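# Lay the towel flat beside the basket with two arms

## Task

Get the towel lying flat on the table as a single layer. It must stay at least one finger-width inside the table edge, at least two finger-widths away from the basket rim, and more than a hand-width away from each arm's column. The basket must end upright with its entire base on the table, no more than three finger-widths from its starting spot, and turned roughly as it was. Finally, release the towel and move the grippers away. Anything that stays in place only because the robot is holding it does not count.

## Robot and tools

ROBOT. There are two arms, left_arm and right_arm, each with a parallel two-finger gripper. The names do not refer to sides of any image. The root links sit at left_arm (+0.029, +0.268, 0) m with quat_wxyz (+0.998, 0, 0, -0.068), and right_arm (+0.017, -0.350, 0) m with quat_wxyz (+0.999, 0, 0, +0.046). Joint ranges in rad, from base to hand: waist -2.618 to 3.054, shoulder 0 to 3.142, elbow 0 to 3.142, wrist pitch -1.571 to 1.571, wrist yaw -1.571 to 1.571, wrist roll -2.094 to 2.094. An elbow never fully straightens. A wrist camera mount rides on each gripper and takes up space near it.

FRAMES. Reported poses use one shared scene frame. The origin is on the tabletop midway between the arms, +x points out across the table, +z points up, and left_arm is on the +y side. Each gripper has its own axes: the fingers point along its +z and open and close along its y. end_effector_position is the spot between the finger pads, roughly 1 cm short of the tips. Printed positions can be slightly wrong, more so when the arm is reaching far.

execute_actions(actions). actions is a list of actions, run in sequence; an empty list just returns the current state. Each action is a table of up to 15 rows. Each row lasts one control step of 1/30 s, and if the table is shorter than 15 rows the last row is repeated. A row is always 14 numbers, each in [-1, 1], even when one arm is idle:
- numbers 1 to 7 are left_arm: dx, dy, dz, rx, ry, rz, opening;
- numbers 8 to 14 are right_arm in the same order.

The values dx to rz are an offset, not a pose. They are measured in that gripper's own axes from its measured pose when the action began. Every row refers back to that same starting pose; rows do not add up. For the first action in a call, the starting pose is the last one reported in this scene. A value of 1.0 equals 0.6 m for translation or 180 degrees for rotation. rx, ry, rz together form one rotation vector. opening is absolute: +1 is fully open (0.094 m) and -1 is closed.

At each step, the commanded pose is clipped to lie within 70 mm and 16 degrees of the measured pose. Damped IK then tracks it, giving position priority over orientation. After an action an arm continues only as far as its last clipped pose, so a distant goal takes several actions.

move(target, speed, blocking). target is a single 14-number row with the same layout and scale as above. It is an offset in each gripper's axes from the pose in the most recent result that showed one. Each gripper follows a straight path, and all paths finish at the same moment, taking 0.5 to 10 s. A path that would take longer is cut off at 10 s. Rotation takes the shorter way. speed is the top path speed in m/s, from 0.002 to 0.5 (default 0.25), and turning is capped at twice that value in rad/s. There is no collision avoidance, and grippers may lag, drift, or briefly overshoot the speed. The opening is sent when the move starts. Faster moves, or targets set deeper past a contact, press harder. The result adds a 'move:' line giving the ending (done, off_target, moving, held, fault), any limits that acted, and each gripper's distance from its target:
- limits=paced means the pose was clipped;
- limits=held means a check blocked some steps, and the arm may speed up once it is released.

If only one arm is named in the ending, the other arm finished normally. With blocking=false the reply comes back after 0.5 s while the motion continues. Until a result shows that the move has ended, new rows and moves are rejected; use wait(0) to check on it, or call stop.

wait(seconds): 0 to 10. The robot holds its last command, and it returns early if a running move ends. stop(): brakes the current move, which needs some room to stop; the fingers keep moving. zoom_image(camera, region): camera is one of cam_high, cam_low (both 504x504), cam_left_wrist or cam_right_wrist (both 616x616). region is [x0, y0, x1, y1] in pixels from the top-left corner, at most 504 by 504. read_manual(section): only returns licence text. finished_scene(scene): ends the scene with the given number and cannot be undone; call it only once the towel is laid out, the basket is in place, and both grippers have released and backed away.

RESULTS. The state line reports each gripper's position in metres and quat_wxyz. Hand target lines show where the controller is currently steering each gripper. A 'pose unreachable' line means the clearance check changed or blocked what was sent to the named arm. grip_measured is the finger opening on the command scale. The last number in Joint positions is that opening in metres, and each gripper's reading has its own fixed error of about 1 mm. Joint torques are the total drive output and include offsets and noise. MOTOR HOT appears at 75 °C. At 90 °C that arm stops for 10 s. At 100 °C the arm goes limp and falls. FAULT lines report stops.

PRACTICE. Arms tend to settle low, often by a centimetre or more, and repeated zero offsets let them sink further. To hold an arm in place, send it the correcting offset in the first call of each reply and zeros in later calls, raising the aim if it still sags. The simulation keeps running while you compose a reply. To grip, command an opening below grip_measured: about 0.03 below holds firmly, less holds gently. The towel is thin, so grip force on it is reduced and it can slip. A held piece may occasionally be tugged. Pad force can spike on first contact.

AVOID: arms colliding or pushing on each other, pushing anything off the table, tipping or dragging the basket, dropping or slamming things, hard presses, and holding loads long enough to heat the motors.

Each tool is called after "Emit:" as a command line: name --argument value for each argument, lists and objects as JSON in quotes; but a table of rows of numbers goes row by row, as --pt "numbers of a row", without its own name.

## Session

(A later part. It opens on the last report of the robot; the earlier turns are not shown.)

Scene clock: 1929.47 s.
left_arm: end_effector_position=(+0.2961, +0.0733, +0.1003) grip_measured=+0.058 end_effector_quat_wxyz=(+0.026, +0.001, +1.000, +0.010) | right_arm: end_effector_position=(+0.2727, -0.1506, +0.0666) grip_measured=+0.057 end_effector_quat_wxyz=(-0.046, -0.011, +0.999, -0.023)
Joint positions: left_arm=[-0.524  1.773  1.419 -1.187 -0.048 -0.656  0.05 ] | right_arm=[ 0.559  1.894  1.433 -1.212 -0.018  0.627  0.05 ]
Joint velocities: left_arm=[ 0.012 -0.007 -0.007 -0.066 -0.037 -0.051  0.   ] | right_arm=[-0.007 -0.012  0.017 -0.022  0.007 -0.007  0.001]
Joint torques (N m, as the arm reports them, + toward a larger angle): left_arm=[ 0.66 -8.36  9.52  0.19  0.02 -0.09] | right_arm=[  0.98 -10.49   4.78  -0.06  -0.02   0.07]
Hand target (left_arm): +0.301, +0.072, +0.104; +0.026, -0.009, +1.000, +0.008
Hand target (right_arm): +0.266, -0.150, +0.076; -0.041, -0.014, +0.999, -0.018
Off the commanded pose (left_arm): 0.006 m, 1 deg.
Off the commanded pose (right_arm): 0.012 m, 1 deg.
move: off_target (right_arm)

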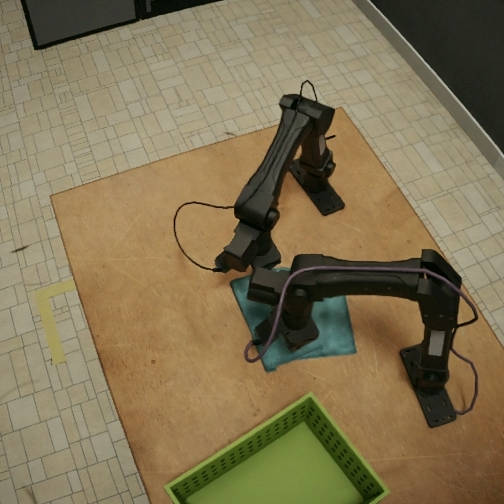

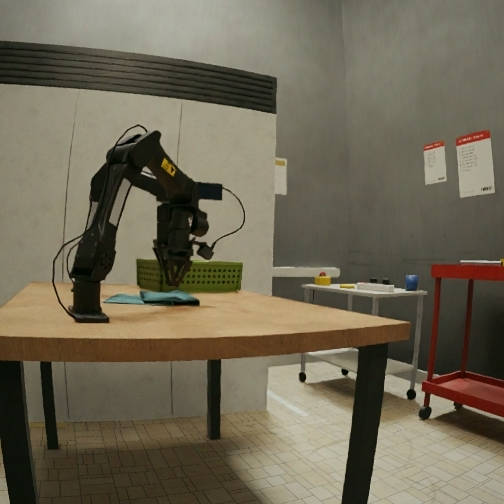

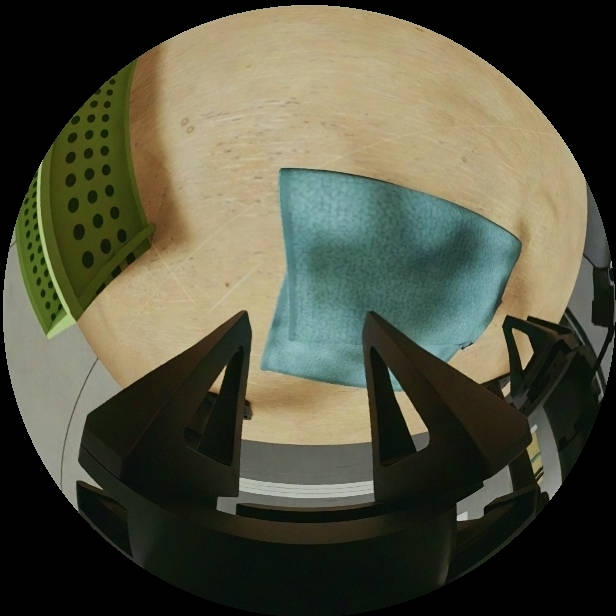

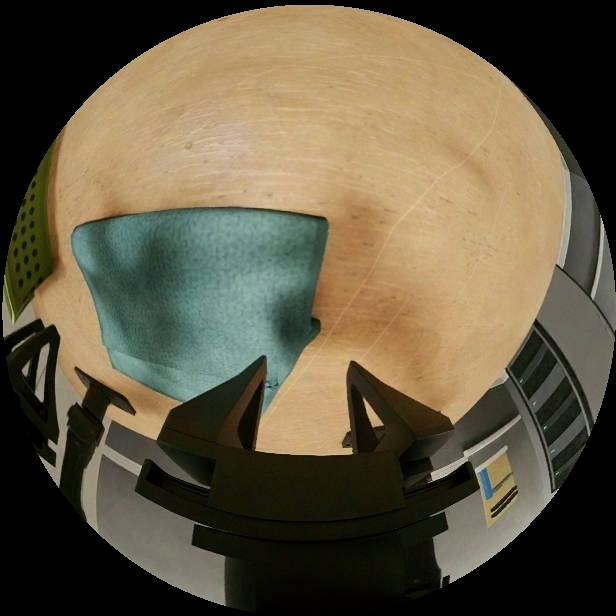

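Emit:
move --target '[-0.075, -0.038, 0.075, 0, 0, 0, 0.06, -0.078, 0.033, 0.015, 0, 0, 0, 0.06]' --speed 0.1

Scene clock: 1934.30 s.
left_arm: end_effector_position=(+0.3310, +0.0562, +0.0544) grip_measured=+0.058 end_effector_quat_wxyz=(+0.014, -0.001, +1.000, +0.019) | right_arm: end_effector_position=(+0.3110, -0.1300, +0.0466) grip_measured=+0.057 end_effector_quat_wxyz=(-0.052, -0.012, +0.998, -0.026)
Joint positions: left_arm=[-0.503  1.977  1.503 -1.097 -0.048 -0.64   0.05 ] | right_arm=[ 0.541  2.084  1.623 -1.224 -0.018  0.606  0.05 ]
Joint velocities: left_arm=[-0.007 -0.007 -0.012  0.051 -0.022 -0.007  0.   ] | right_arm=[-0.012 -0.007 -0.022 -0.081  0.022 -0.037 -0.001]
Joint torques (N m, as the arm reports them, + toward a larger angle): left_arm=[  0.11 -11.91   6.7    0.18  -0.02   0.03] | right_arm=[-0.79 -8.61  8.93 -0.05  0.03 -0.06]
Hand target (left_arm): +0.330, +0.057, +0.056; +0.014, -0.001, +1.000, +0.019
Hand target (right_arm): +0.318, -0.130, +0.052; -0.046, -0.011, +0.999, -0.023
Off the commanded pose (left_arm): 0.014 m, 2 deg.
Off the commanded pose (right_arm): 0.009 m, 1 deg.
move: held (left_arm, right_arm); limits=held; held on 7 of 30 steps (right_arm, left_arm), including the last (right_arm, left_arm)
pose unreachable (left arm): on one or more control steps of this call, first in action 0 (counted from 0), this arm could not follow its commanded pose, so it was not sent that pose on those steps. On the call's last step it was still not sent that pose. It may still have moved: this result reports where it is.
cause: the commanded pose would bring a part of the arm too close to another arm (this arm's wrist (the part past joint 4) and the other arm's wrist (the part past joint 4)).
pose unreachable (right arm): on one or more control steps of this call, first in action 0 (counted from 0), this arm could not follow its commanded pose, so it was not sent that pose on those steps. On the call's last step it was still not sent that pose. It may still have moved: this result reports where it is.
cause: the commanded pose would bring a part of the arm too close to another arm (this arm's wrist (the part past joint 4) and the other arm's wrist (the part past joint 4)).

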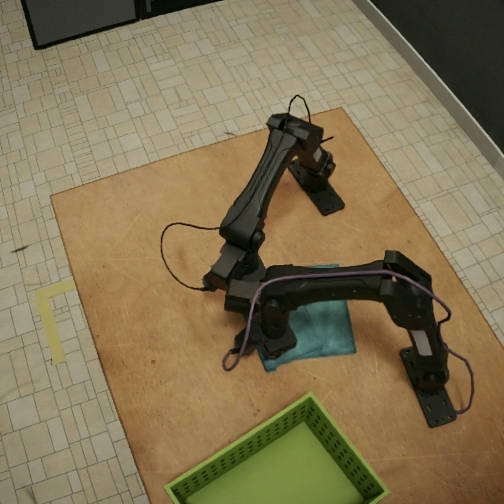

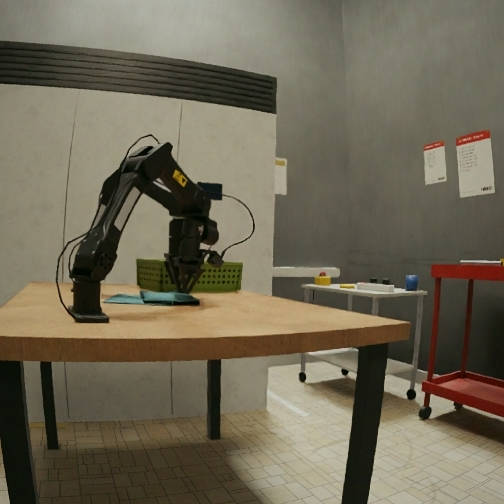

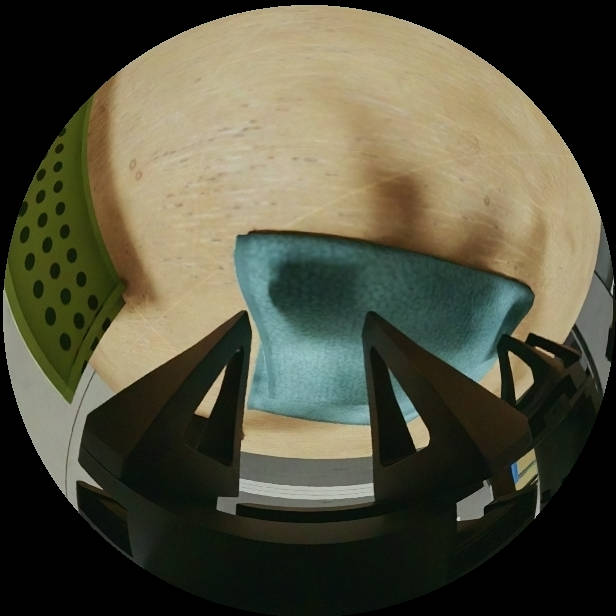

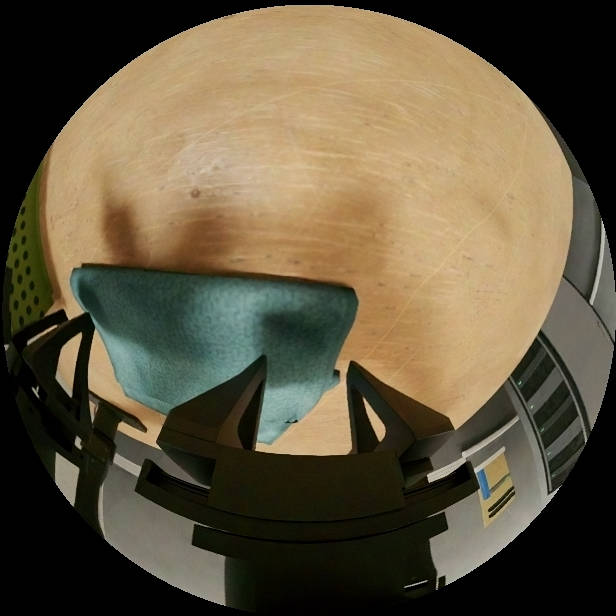

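Emit:
move --target '[-0.025, 0.008, 0.035, 0, 0, 0, 0.05, -0.035, -0.006, 0.02, 0, 0, 0, 0.05]' --speed 0.04

Scene clock: 1943.17 s.
left_arm: end_effector_position=(+0.3448, +0.0595, +0.0387) grip_measured=+0.052 end_effector_quat_wxyz=(+0.016, -0.003, +1.000, +0.018) | right_arm: end_effector_position=(+0.3185, -0.1367, +0.0294) grip_measured=+0.052 end_effector_quat_wxyz=(-0.067, -0.013, +0.997, -0.034)
Joint positions: left_arm=[-0.474  2.021  1.503 -1.046 -0.048 -0.615  0.049] | right_arm=[ 0.514  2.143  1.64  -1.217 -0.018  0.577  0.049]
Joint velocities: left_arm=[-0.002 -0.022  0.007  0.095  0.037 -0.037  0.001] | right_arm=[-0.022  0.007 -0.022  0.037  0.007  0.007  0.   ]
Joint torques (N m, as the arm reports them, + toward a larger angle): left_arm=[  0.63 -10.85   6.43   0.36  -0.04   0.14] | right_arm=[-0.97 -8.74  8.62  0.05  0.04 -0.01]
Hand target (left_arm): +0.346, +0.062, +0.034; +0.014, -0.001, +1.000, +0.019
Hand target (right_arm): +0.330, -0.134, +0.033; -0.052, -0.012, +0.998, -0.026
Off the commanded pose (left_arm): 0.006 m, 0 deg.
Off the commanded pose (right_arm): 0.013 m, 2 deg.
move: off_target (right_arm); limits=held; held on 8 of 29 steps (left_arm)
pose unreachable (left arm): on one or more control steps of this call, first in action 0 (counted from 0), this arm could not follow its commanded pose, so it was not sent that pose on those steps. It may still have moved: this result reports where it is.
cause: the commanded pose would bring a part of the arm too close to another arm (this arm's wrist (the part past joint 4) and the other arm's wrist (the part past joint 4)).

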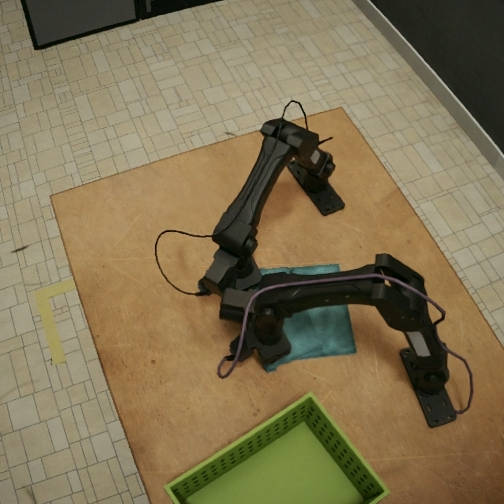

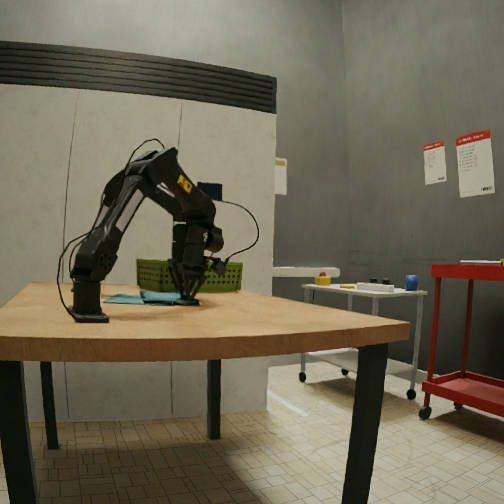

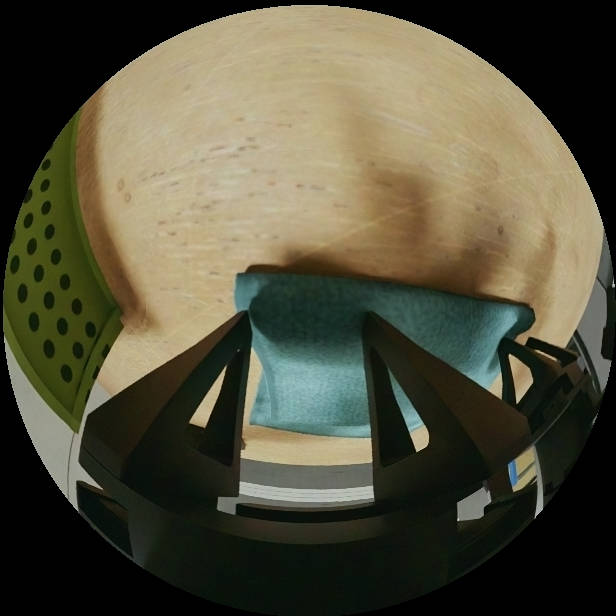

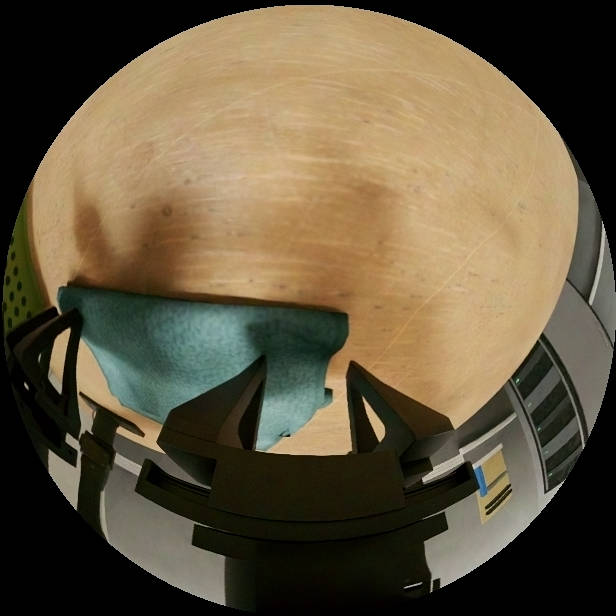

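Emit:
move --target '[0.0, 0.0, -0.015, 0, 0, -0.222, 0.05, -0.01, 0.0, -0.03, 0, 0, 0.222, 0.05]' --speed 0.15

Scene clock: 1956.73 s.
left_arm: end_effector_position=(+0.3416, +0.0618, +0.0387) grip_measured=+0.052 end_effector_quat_wxyz=(+0.017, -0.339, +0.941, +0.018) | right_arm: end_effector_position=(+0.3217, -0.1345, +0.0450) grip_measured=+0.052 end_effector_quat_wxyz=(-0.051, +0.319, +0.945, -0.054)
Joint positions: left_arm=[-0.474  2.021  1.503 -1.062 -0.048 -1.301  0.049] | right_arm=[ 0.514  2.143  1.704 -1.279 -0.018  1.256  0.049]
Joint velocities: left_arm=[ 0.002 -0.012 -0.007  0.095  0.007 -0.066 -0.   ] | right_arm=[ 0.012 -0.012  0.017 -0.037  0.037 -0.051 -0.002]
Joint torques (N m, as the arm reports them, + toward a larger angle): left_arm=[ -0.05 -12.65   8.73   0.07  -0.01  -0.13] | right_arm=[-0.68 -8.22  8.43 -0.22  0.01  0.04]
Hand target (left_arm): +0.344, +0.059, +0.048; +0.021, -0.345, +0.938, +0.011
Hand target (right_arm): +0.327, -0.135, +0.046; -0.051, +0.328, +0.942, -0.054
Off the commanded pose (left_arm): 0.010 m, 1 deg.
Off the commanded pose (right_arm): 0.005 m, 1 deg.
move: done

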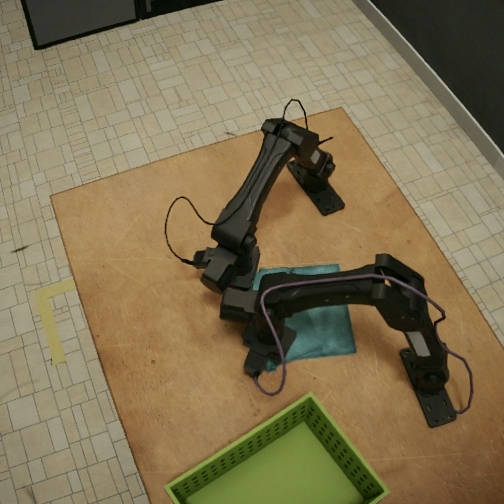

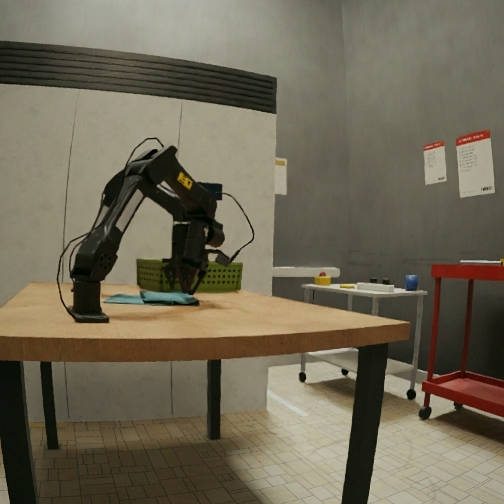

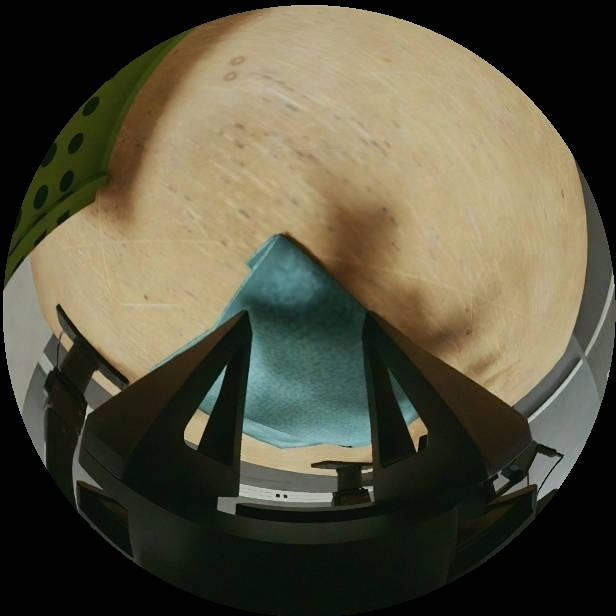

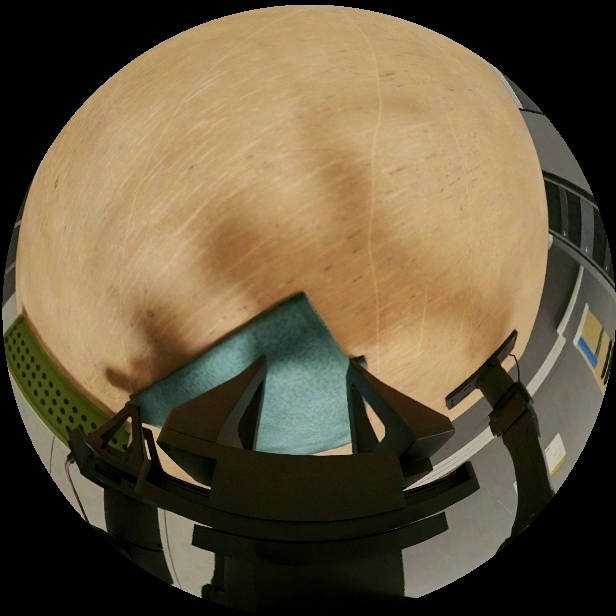

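Emit:
move --target '[0.03, 0.013, 0.02, 0, 0, 0, 0.05, 0.022, 0.012, 0.028, 0, 0, 0, 0.05]' --speed 0.04

Scene clock: 1965.03 s.
left_arm: end_effector_position=(+0.3425, +0.0594, +0.0382) grip_measured=+0.052 end_effector_quat_wxyz=(+0.020, -0.339, +0.940, +0.014) | right_arm: end_effector_position=(+0.3225, -0.1338, +0.0438) grip_measured=+0.052 end_effector_quat_wxyz=(-0.050, +0.322, +0.944, -0.052)
Joint positions: left_arm=[-0.478  2.02   1.499 -1.049 -0.048 -1.305  0.049] | right_arm=[ 0.515  2.143  1.699 -1.27  -0.018  1.261  0.049]
Joint velocities: left_arm=[ 0.017  0.017 -0.012  0.007 -0.037 -0.007 -0.001] | right_arm=[-0.012 -0.017 -0.027 -0.051  0.037 -0.037 -0.   ]
Joint torques (N m, as the arm reports them, + toward a larger angle): left_arm=[  0.07 -11.88   6.83   0.25  -0.01   0.  ] | right_arm=[ 0.12 -9.32  6.16 -0.05 -0.01 -0.01]
Hand target (left_arm): +0.343, +0.060, +0.038; +0.019, -0.339, +0.940, +0.014
Hand target (right_arm): +0.323, -0.134, +0.044; -0.050, +0.322, +0.944, -0.052
Off the commanded pose (left_arm): 0.023 m, 1 deg.
Off the commanded pose (right_arm): 0.022 m, 0 deg.
move: held (left_arm, right_arm); limits=held; held on 16 of 24 steps (right_arm, left_arm), including the last (right_arm, left_arm)
pose unreachable (left arm): on one or more control steps of this call, first in action 0 (counted from 0), this arm could not follow its commanded pose, so it was not sent that pose on those steps. On the call's last step it was still not sent that pose. It may still have moved: this result reports where it is.
cause: the commanded pose would bring a part of the arm too close to another arm (this arm's wrist (the part past joint 4) and the other arm's wrist (the part past joint 4)).
pose unreachable (right arm): on one or more control steps of this call, first in action 0 (counted from 0), this arm could not follow its commanded pose, so it was not sent that pose on those steps. On the call's last step it was still not sent that pose. It may still have moved: this result reports where it is.
cause: the commanded pose would bring a part of the arm too close to another arm (this arm's wrist (the part past joint 4) and the other arm's wrist (the part past joint 4), along the way the arms are being sent).

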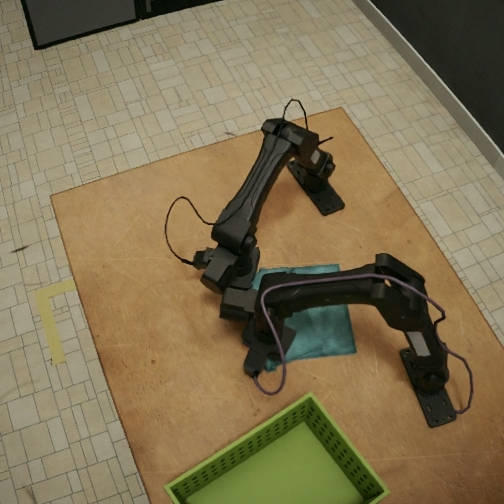

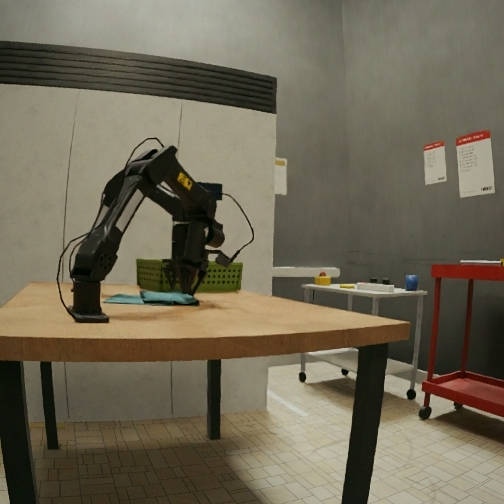

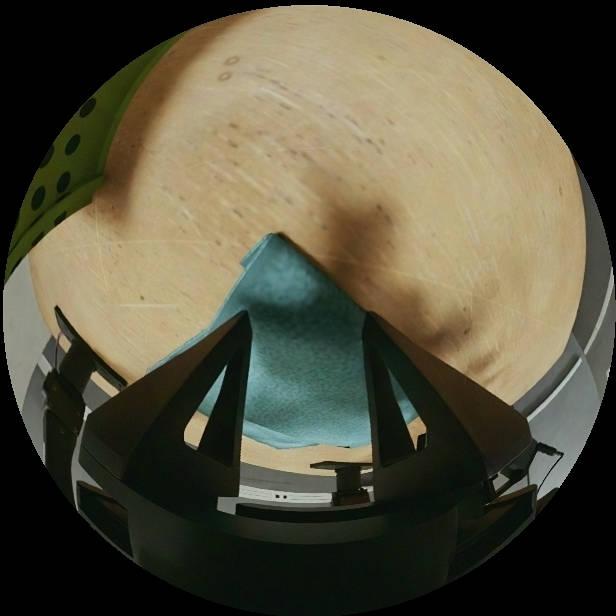

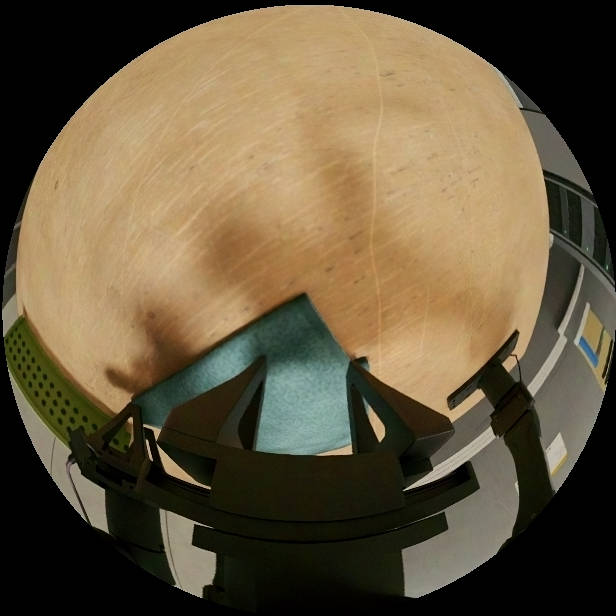

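Emit:
move --target '[0.0, 0.03, -0.03, 0, 0, 0.722, 0.05, -0.015, -0.02, -0.02, 0, 0, 0.194, 0.05]' --speed 0.2

Scene clock: 1994.67 s.
left_arm: end_effector_position=(+0.3369, +0.0633, +0.0550) grip_measured=+0.052 end_effector_quat_wxyz=(+0.005, +0.708, +0.706, +0.025) | right_arm: end_effector_position=(+0.3240, -0.1420, +0.0443) grip_measured=+0.052 end_effector_quat_wxyz=(-0.036, +0.582, +0.809, -0.070)
Joint positions: left_arm=[-0.478  1.961  1.483 -1.073 -0.048  0.961  0.049] | right_arm=[ 0.494  2.143  1.699 -1.284 -0.018  1.832  0.049]
Joint velocities: left_arm=[ 0.012 -0.007 -0.002 -0.051  0.022  0.051  0.   ] | right_arm=[-0.007  0.002  0.012 -0.037 -0.051 -0.125  0.001]
Joint torques (N m, as the arm reports them, + toward a larger angle): left_arm=[  0.8  -13.17   4.47   0.15  -0.01   0.18] | right_arm=[ -0.81 -12.02   5.4   -0.21   0.04   0.07]
Hand target (left_arm): +0.331, +0.072, +0.056; -0.004, +0.709, +0.705, +0.023
Hand target (right_arm): +0.324, -0.148, +0.056; -0.031, +0.590, +0.804, -0.065
Off the commanded pose (left_arm): 0.011 m, 1 deg.
Off the commanded pose (right_arm): 0.014 m, 1 deg.
move: off_target (left_arm, right_arm)

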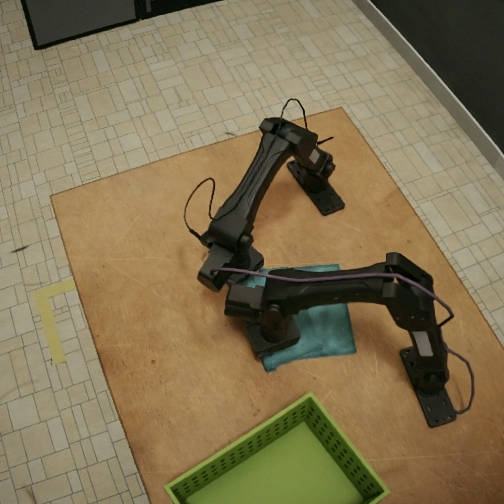

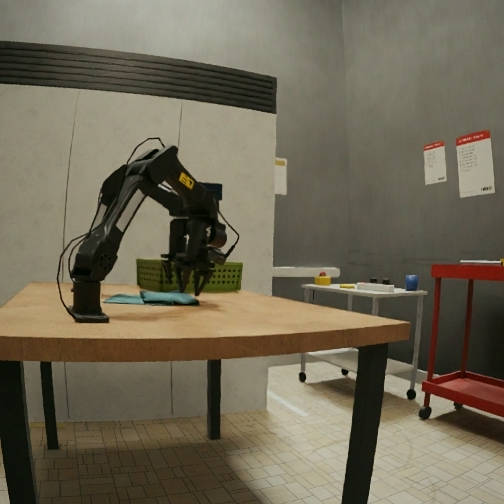

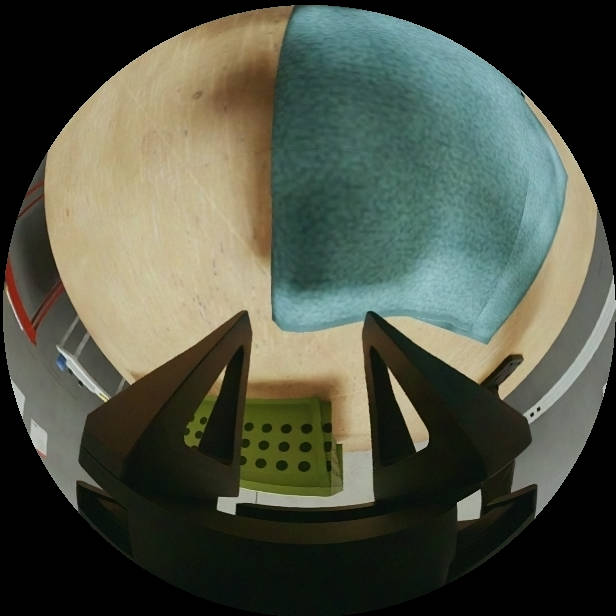

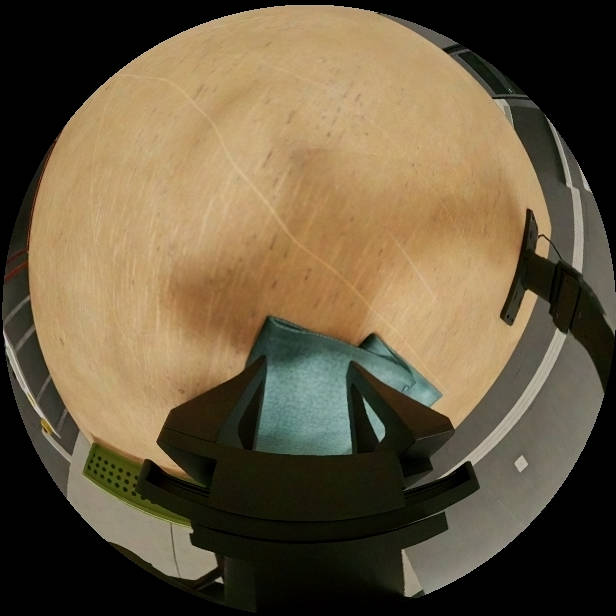

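Emit:
move --target '[0.028, -0.030, 0.040, 0, 0, 0, 0.05, 0.0, -0.012, 0.022, 0, 0, 0, 0.05]' --speed 0.04

Scene clock: 2002.70 s.
left_arm: end_effector_position=(+0.3219, +0.0755, +0.0305) grip_measured=+0.052 end_effector_quat_wxyz=(+0.004, +0.707, +0.706, +0.025) | right_arm: end_effector_position=(+0.3149, -0.1480, +0.0264) grip_measured=+0.052 end_effector_quat_wxyz=(-0.041, +0.582, +0.808, -0.082)
Joint positions: left_arm=[-0.474  1.92   1.324 -0.957 -0.048  0.964  0.049] | right_arm=[ 0.494  2.143  1.622 -1.232 -0.018  1.832  0.049]
Joint velocities: left_arm=[-0.007  0.012 -0.007 -0.007 -0.022  0.007 -0.001] | right_arm=[ 0.002  0.007 -0.022  0.022  0.037  0.007 -0.   ]
Joint torques (N m, as the arm reports them, + toward a larger angle): left_arm=[  0.65 -12.13   4.58   0.36  -0.03   0.16] | right_arm=[  0.4  -11.04   4.9   -0.02  -0.01   0.04]
Hand target (left_arm): +0.320, +0.080, +0.031; +0.005, +0.708, +0.706, +0.025
Hand target (right_arm): +0.315, -0.145, +0.032; -0.036, +0.582, +0.809, -0.070
Off the commanded pose (left_arm): 0.006 m, 0 deg.
Off the commanded pose (right_arm): 0.007 m, 1 deg.
move: done

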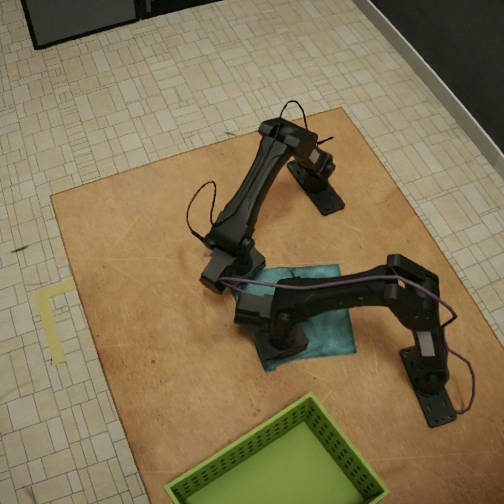

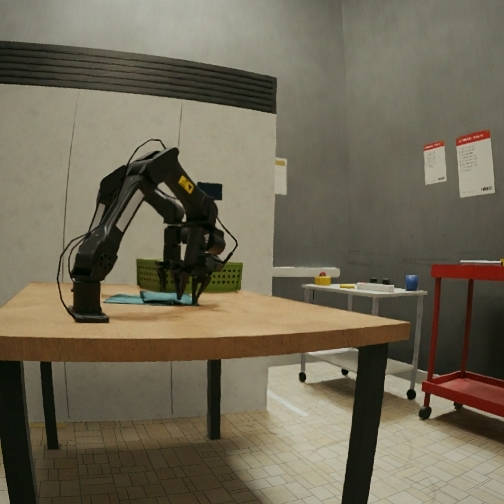

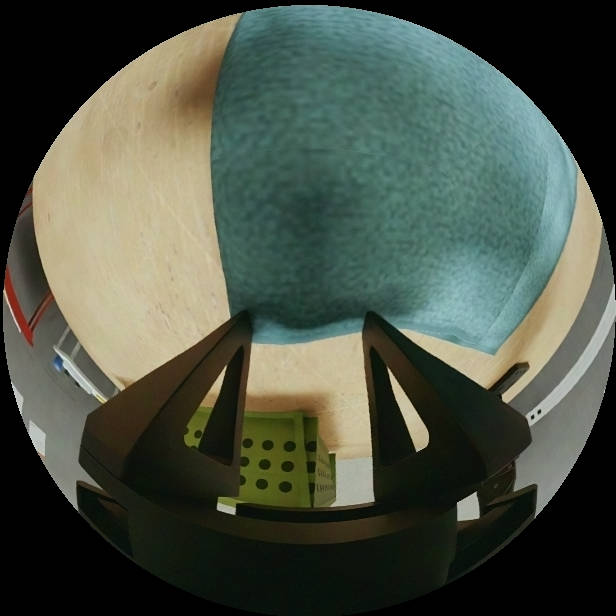

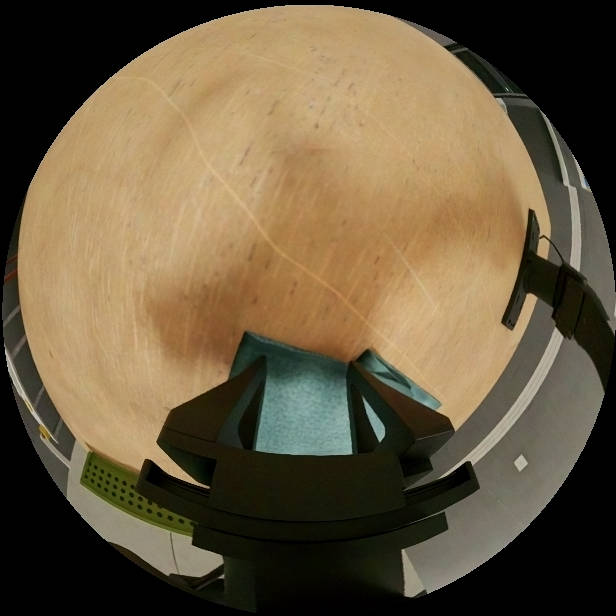

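Emit:
move --target '[-0.006, 0.0, 0.012, 0, 0, 0, 0.05, 0.02, 0.0, 0.0, 0, 0, 0.06, 0.05]' --speed 0.03

Scene clock: 2013.17 s.
left_arm: end_effector_position=(+0.3253, +0.0731, +0.0306) grip_measured=+0.052 end_effector_quat_wxyz=(+0.012, +0.707, +0.706, +0.026) | right_arm: end_effector_position=(+0.3112, -0.1426, +0.0264) grip_measured=+0.052 end_effector_quat_wxyz=(-0.032, +0.656, +0.749, -0.086)
Joint positions: left_arm=[-0.474  1.92   1.324 -0.941 -0.048  0.964  0.049] | right_arm=[ 0.511  2.143  1.622 -1.232 -0.019  2.04   0.049]
Joint velocities: left_arm=[-0.002 -0.017 -0.002  0.007  0.051 -0.037  0.   ] | right_arm=[ 0.002  0.002 -0.017 -0.007 -0.051 -0.007  0.   ]
Joint torques (N m, as the arm reports them, + toward a larger angle): left_arm=[-0.52 -9.24  6.18  0.39 -0.04 -0.08] | right_arm=[ 0.87 -8.27  7.45 -0.15 -0.04  0.09]
Hand target (left_arm): +0.322, +0.072, +0.023; +0.004, +0.707, +0.706, +0.025
Hand target (right_arm): +0.311, -0.137, +0.026; -0.033, +0.656, +0.750, -0.085
Off the commanded pose (left_arm): 0.008 m, 1 deg.
Off the commanded pose (right_arm): 0.006 m, 0 deg.
move: done

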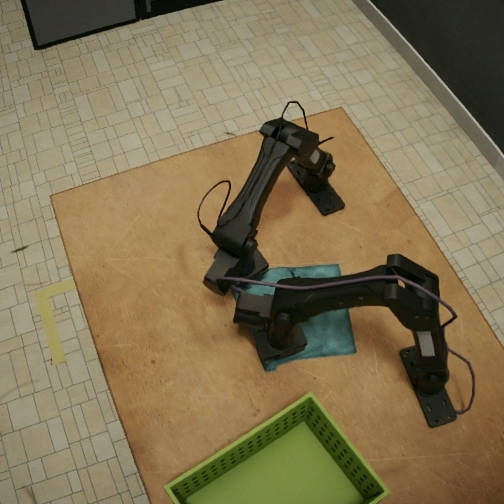

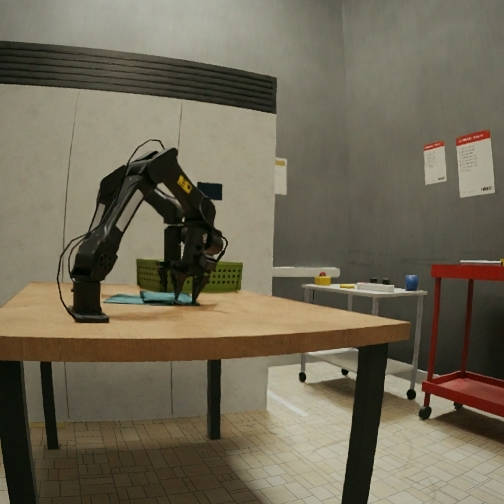

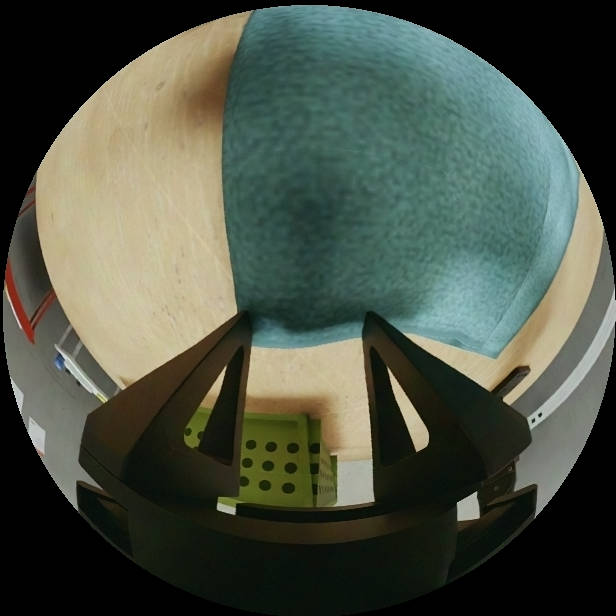

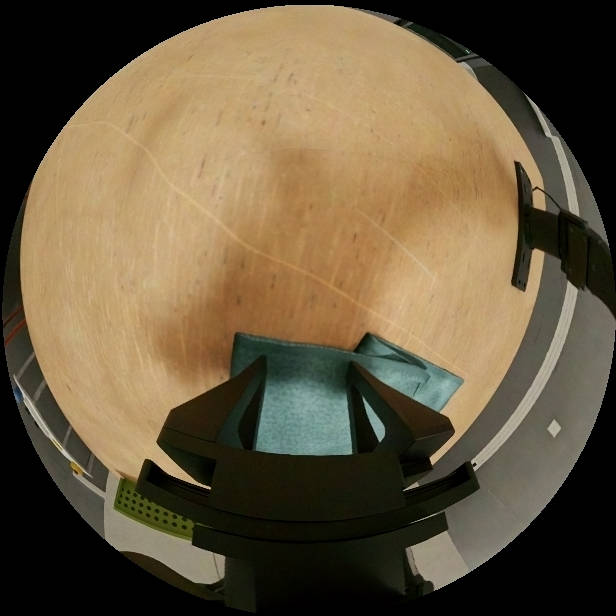

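Emit:
move --target '[0.0, -0.014, 0.043, 0, 0, 0, 0.05, 0.0, 0.0, 0.036, 0, 0, 0, 0.05]' --speed 0.03

Scene clock: 2016.53 s.
left_arm: end_effector_position=(+0.3272, +0.0718, +0.0198) grip_measured=+0.052 end_effector_quat_wxyz=(+0.026, +0.707, +0.706, +0.029) | right_arm: end_effector_position=(+0.3113, -0.1425, +0.0221) grip_measured=+0.052 end_effector_quat_wxyz=(-0.030, +0.657, +0.749, -0.079)
Joint positions: left_arm=[-0.474  1.92   1.276 -0.865 -0.048  0.964  0.049] | right_arm=[ 0.511  2.134  1.593 -1.197 -0.019  2.042  0.049]
Joint velocities: left_arm=[ 0.002  0.007 -0.002 -0.022  0.037  0.007 -0.001] | right_arm=[-0.017 -0.012 -0.027  0.037  0.007 -0.007 -0.   ]
Joint torques (N m, as the arm reports them, + toward a larger angle): left_arm=[-0.67 -9.12  2.96  0.7  -0.02 -0.13] | right_arm=[ 0.11 -7.79  1.68  0.32 -0.01 -0.02]
Hand target (left_arm): +0.318, +0.074, +0.005; +0.012, +0.707, +0.706, +0.026
Hand target (right_arm): +0.307, -0.145, +0.006; -0.032, +0.656, +0.749, -0.086
Off the commanded pose (left_arm): 0.018 m, 2 deg.
Off the commanded pose (right_arm): 0.017 m, 1 deg.
move: off_target (left_arm, right_arm)

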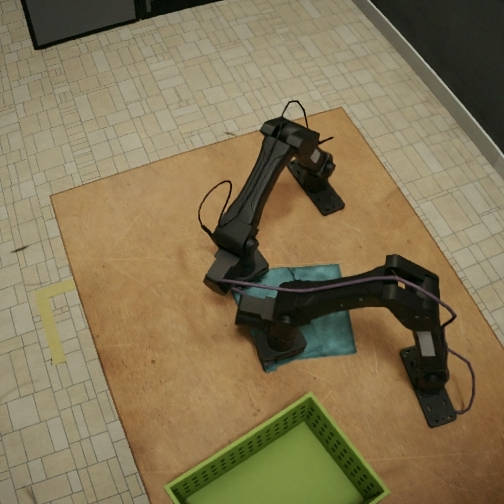

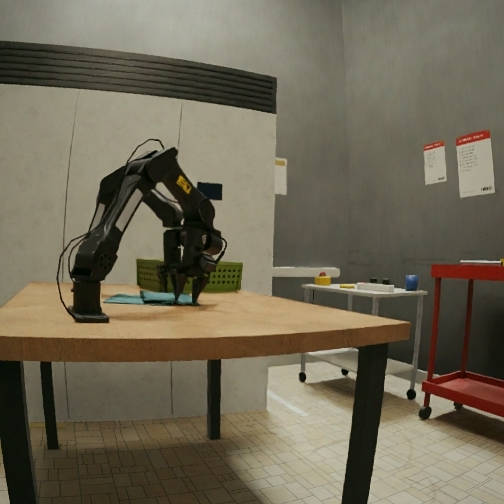

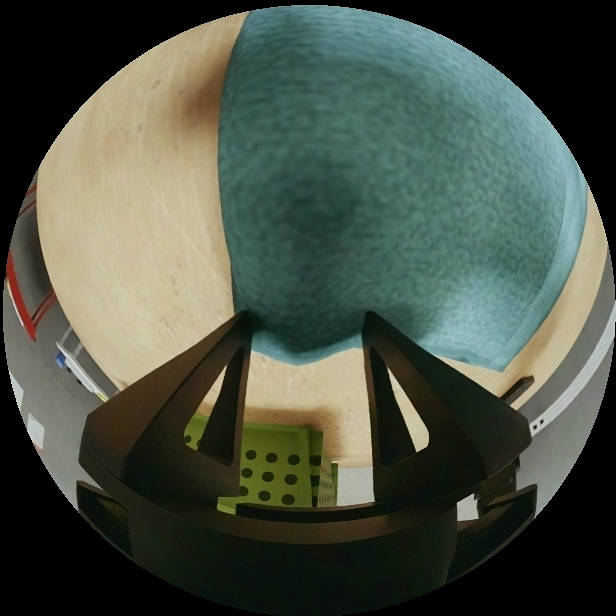

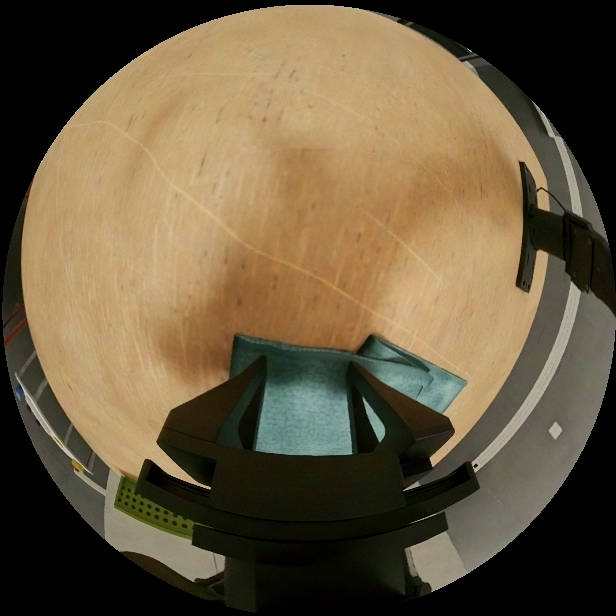

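Emit:
execute_actions --actions '[[[0,0,0.013,0,0,0,0.01,0,0,0.013,0,0,0,0.01],[0,0,0.013,0,0,0,-0.03,0,0,0.013,0,0,0,-0.03],[0,0,0.013,0,0,0,-0.08,0,0,0.013,0,0,0,-0.08],[0,0,0.013,0,0,0,-0.12,0,0,0.013,0,0,0,-0.12],[0,0,0.013,0,0,0,-0.16,0,0,0.013,0,0,0,-0.16],[0,0,0.013,0,0,0,-0.2,0,0,0.013,0,0,0,-0.2],[0,0,0.013,0,0,0,-0.24,0,0,0.013,0,0,0,-0.24],[0,0,0.013,0,0,0,-0.29,0,0,0.013,0,0,0,-0.29],[0,0,0.013,0,0,0,-0.33,0,0,0.013,0,0,0,-0.33],[0,0,0.013,0,0,0,-0.37,0,0,0.013,0,0,0,-0.37],[0,0,0.013,0,0,0,-0.41,0,0,0.013,0,0,0,-0.41],[0,0,0.013,0,0,0,-0.45,0,0,0.013,0,0,0,-0.45],[0,0,0.013,0,0,0,-0.5,0,0,0.013,0,0,0,-0.5],[0,0,0.013,0,0,0,-0.54,0,0,0.013,0,0,0,-0.54],[0,0,0.013,0,0,0,-0.58,0,0,0.013,0,0,0,-0.58]],[[0,0,0.012,0,0,0,-0.62,0,0,0.012,0,0,0,-0.62],[0,0,0.012,0,0,0,-0.66,0,0,0.012,0,0,0,-0.66],[0,0,0.012,0,0,0,-0.71,0,0,0.012,0,0,0,-0.71],[0,0,0.012,0,0,0,-0.75,0,0,0.012,0,0,0,-0.75],[0,0,0.012,0,0,0,-0.79,0,0,0.012,0,0,0,-0.79],[0,0,0.012,0,0,0,-0.83,0,0,0.012,0,0,0,-0.83],[0,0,0.012,0,0,0,-0.87,0,0,0.012,0,0,0,-0.87],[0,0,0.012,0,0,0,-0.92,0,0,0.012,0,0,0,-0.92],[0,0,0.012,0,0,0,-0.96,0,0,0.012,0,0,0,-0.96],[0,0,0.012,0,0,0,-1,0,0,0.012,0,0,0,-1]]]'

Scene clock: 2025.37 s.
left_arm: end_effector_position=(+0.3313, +0.0699, +0.0201) grip_measured=-0.947 end_effector_quat_wxyz=(+0.034, +0.706, +0.706, +0.033) | right_arm: end_effector_position=(+0.3237, -0.1373, +0.0200) grip_measured=-0.994 end_effector_quat_wxyz=(-0.016, +0.658, +0.751, -0.054)
Joint positions: left_arm=[-0.474  1.92   1.276 -0.847 -0.052  0.964  0.002] | right_arm=[ 0.511  2.132  1.589 -1.139 -0.004  2.042  0.   ]
Joint velocities: left_arm=[ 0.002  0.007  0.017  0.007  0.066 -0.037 -0.   ] | right_arm=[-0.007 -0.017 -0.002 -0.095 -0.051 -0.007 -0.   ]
Joint torques (N m, as the arm reports them, + toward a larger angle): left_arm=[ 0.15 -9.49  5.42  0.57  0.06  0.02] | right_arm=[ 0.05 -8.96  4.18  0.09 -0.01  0.  ]
Hand target (left_arm): +0.328, +0.071, +0.013; +0.028, +0.707, +0.706, +0.028
Hand target (right_arm): +0.319, -0.140, +0.014; -0.019, +0.658, +0.750, -0.063
Off the commanded pose (left_arm): 0.008 m, 1 deg.
Off the commanded pose (right_arm): 0.008 m, 1 deg.

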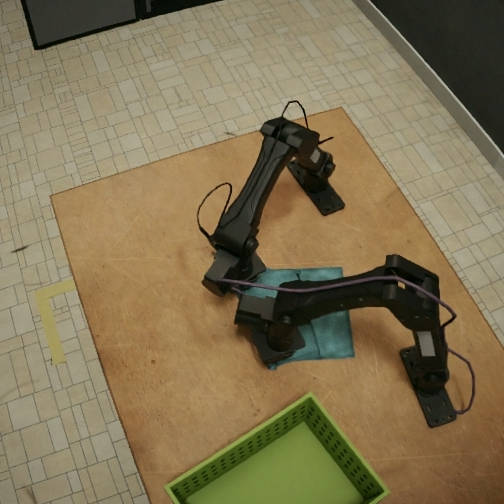

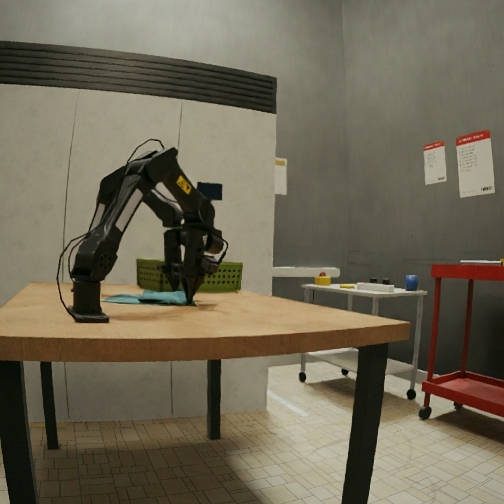

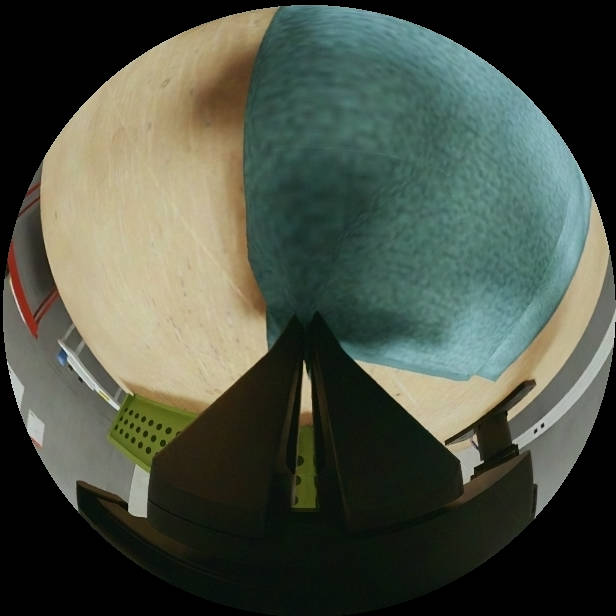

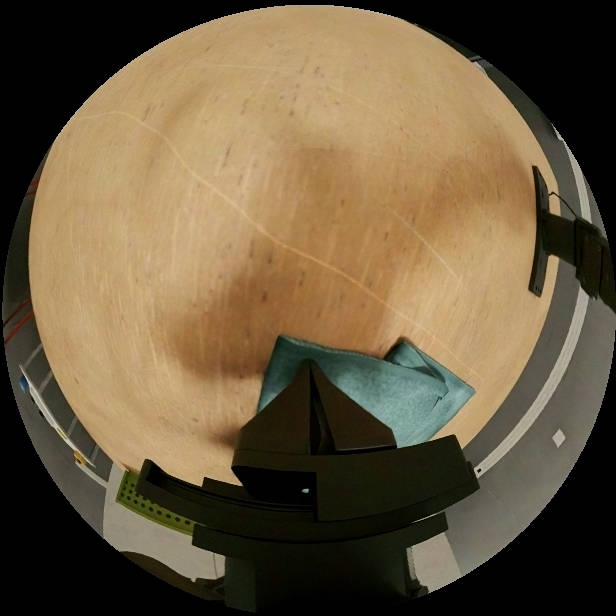

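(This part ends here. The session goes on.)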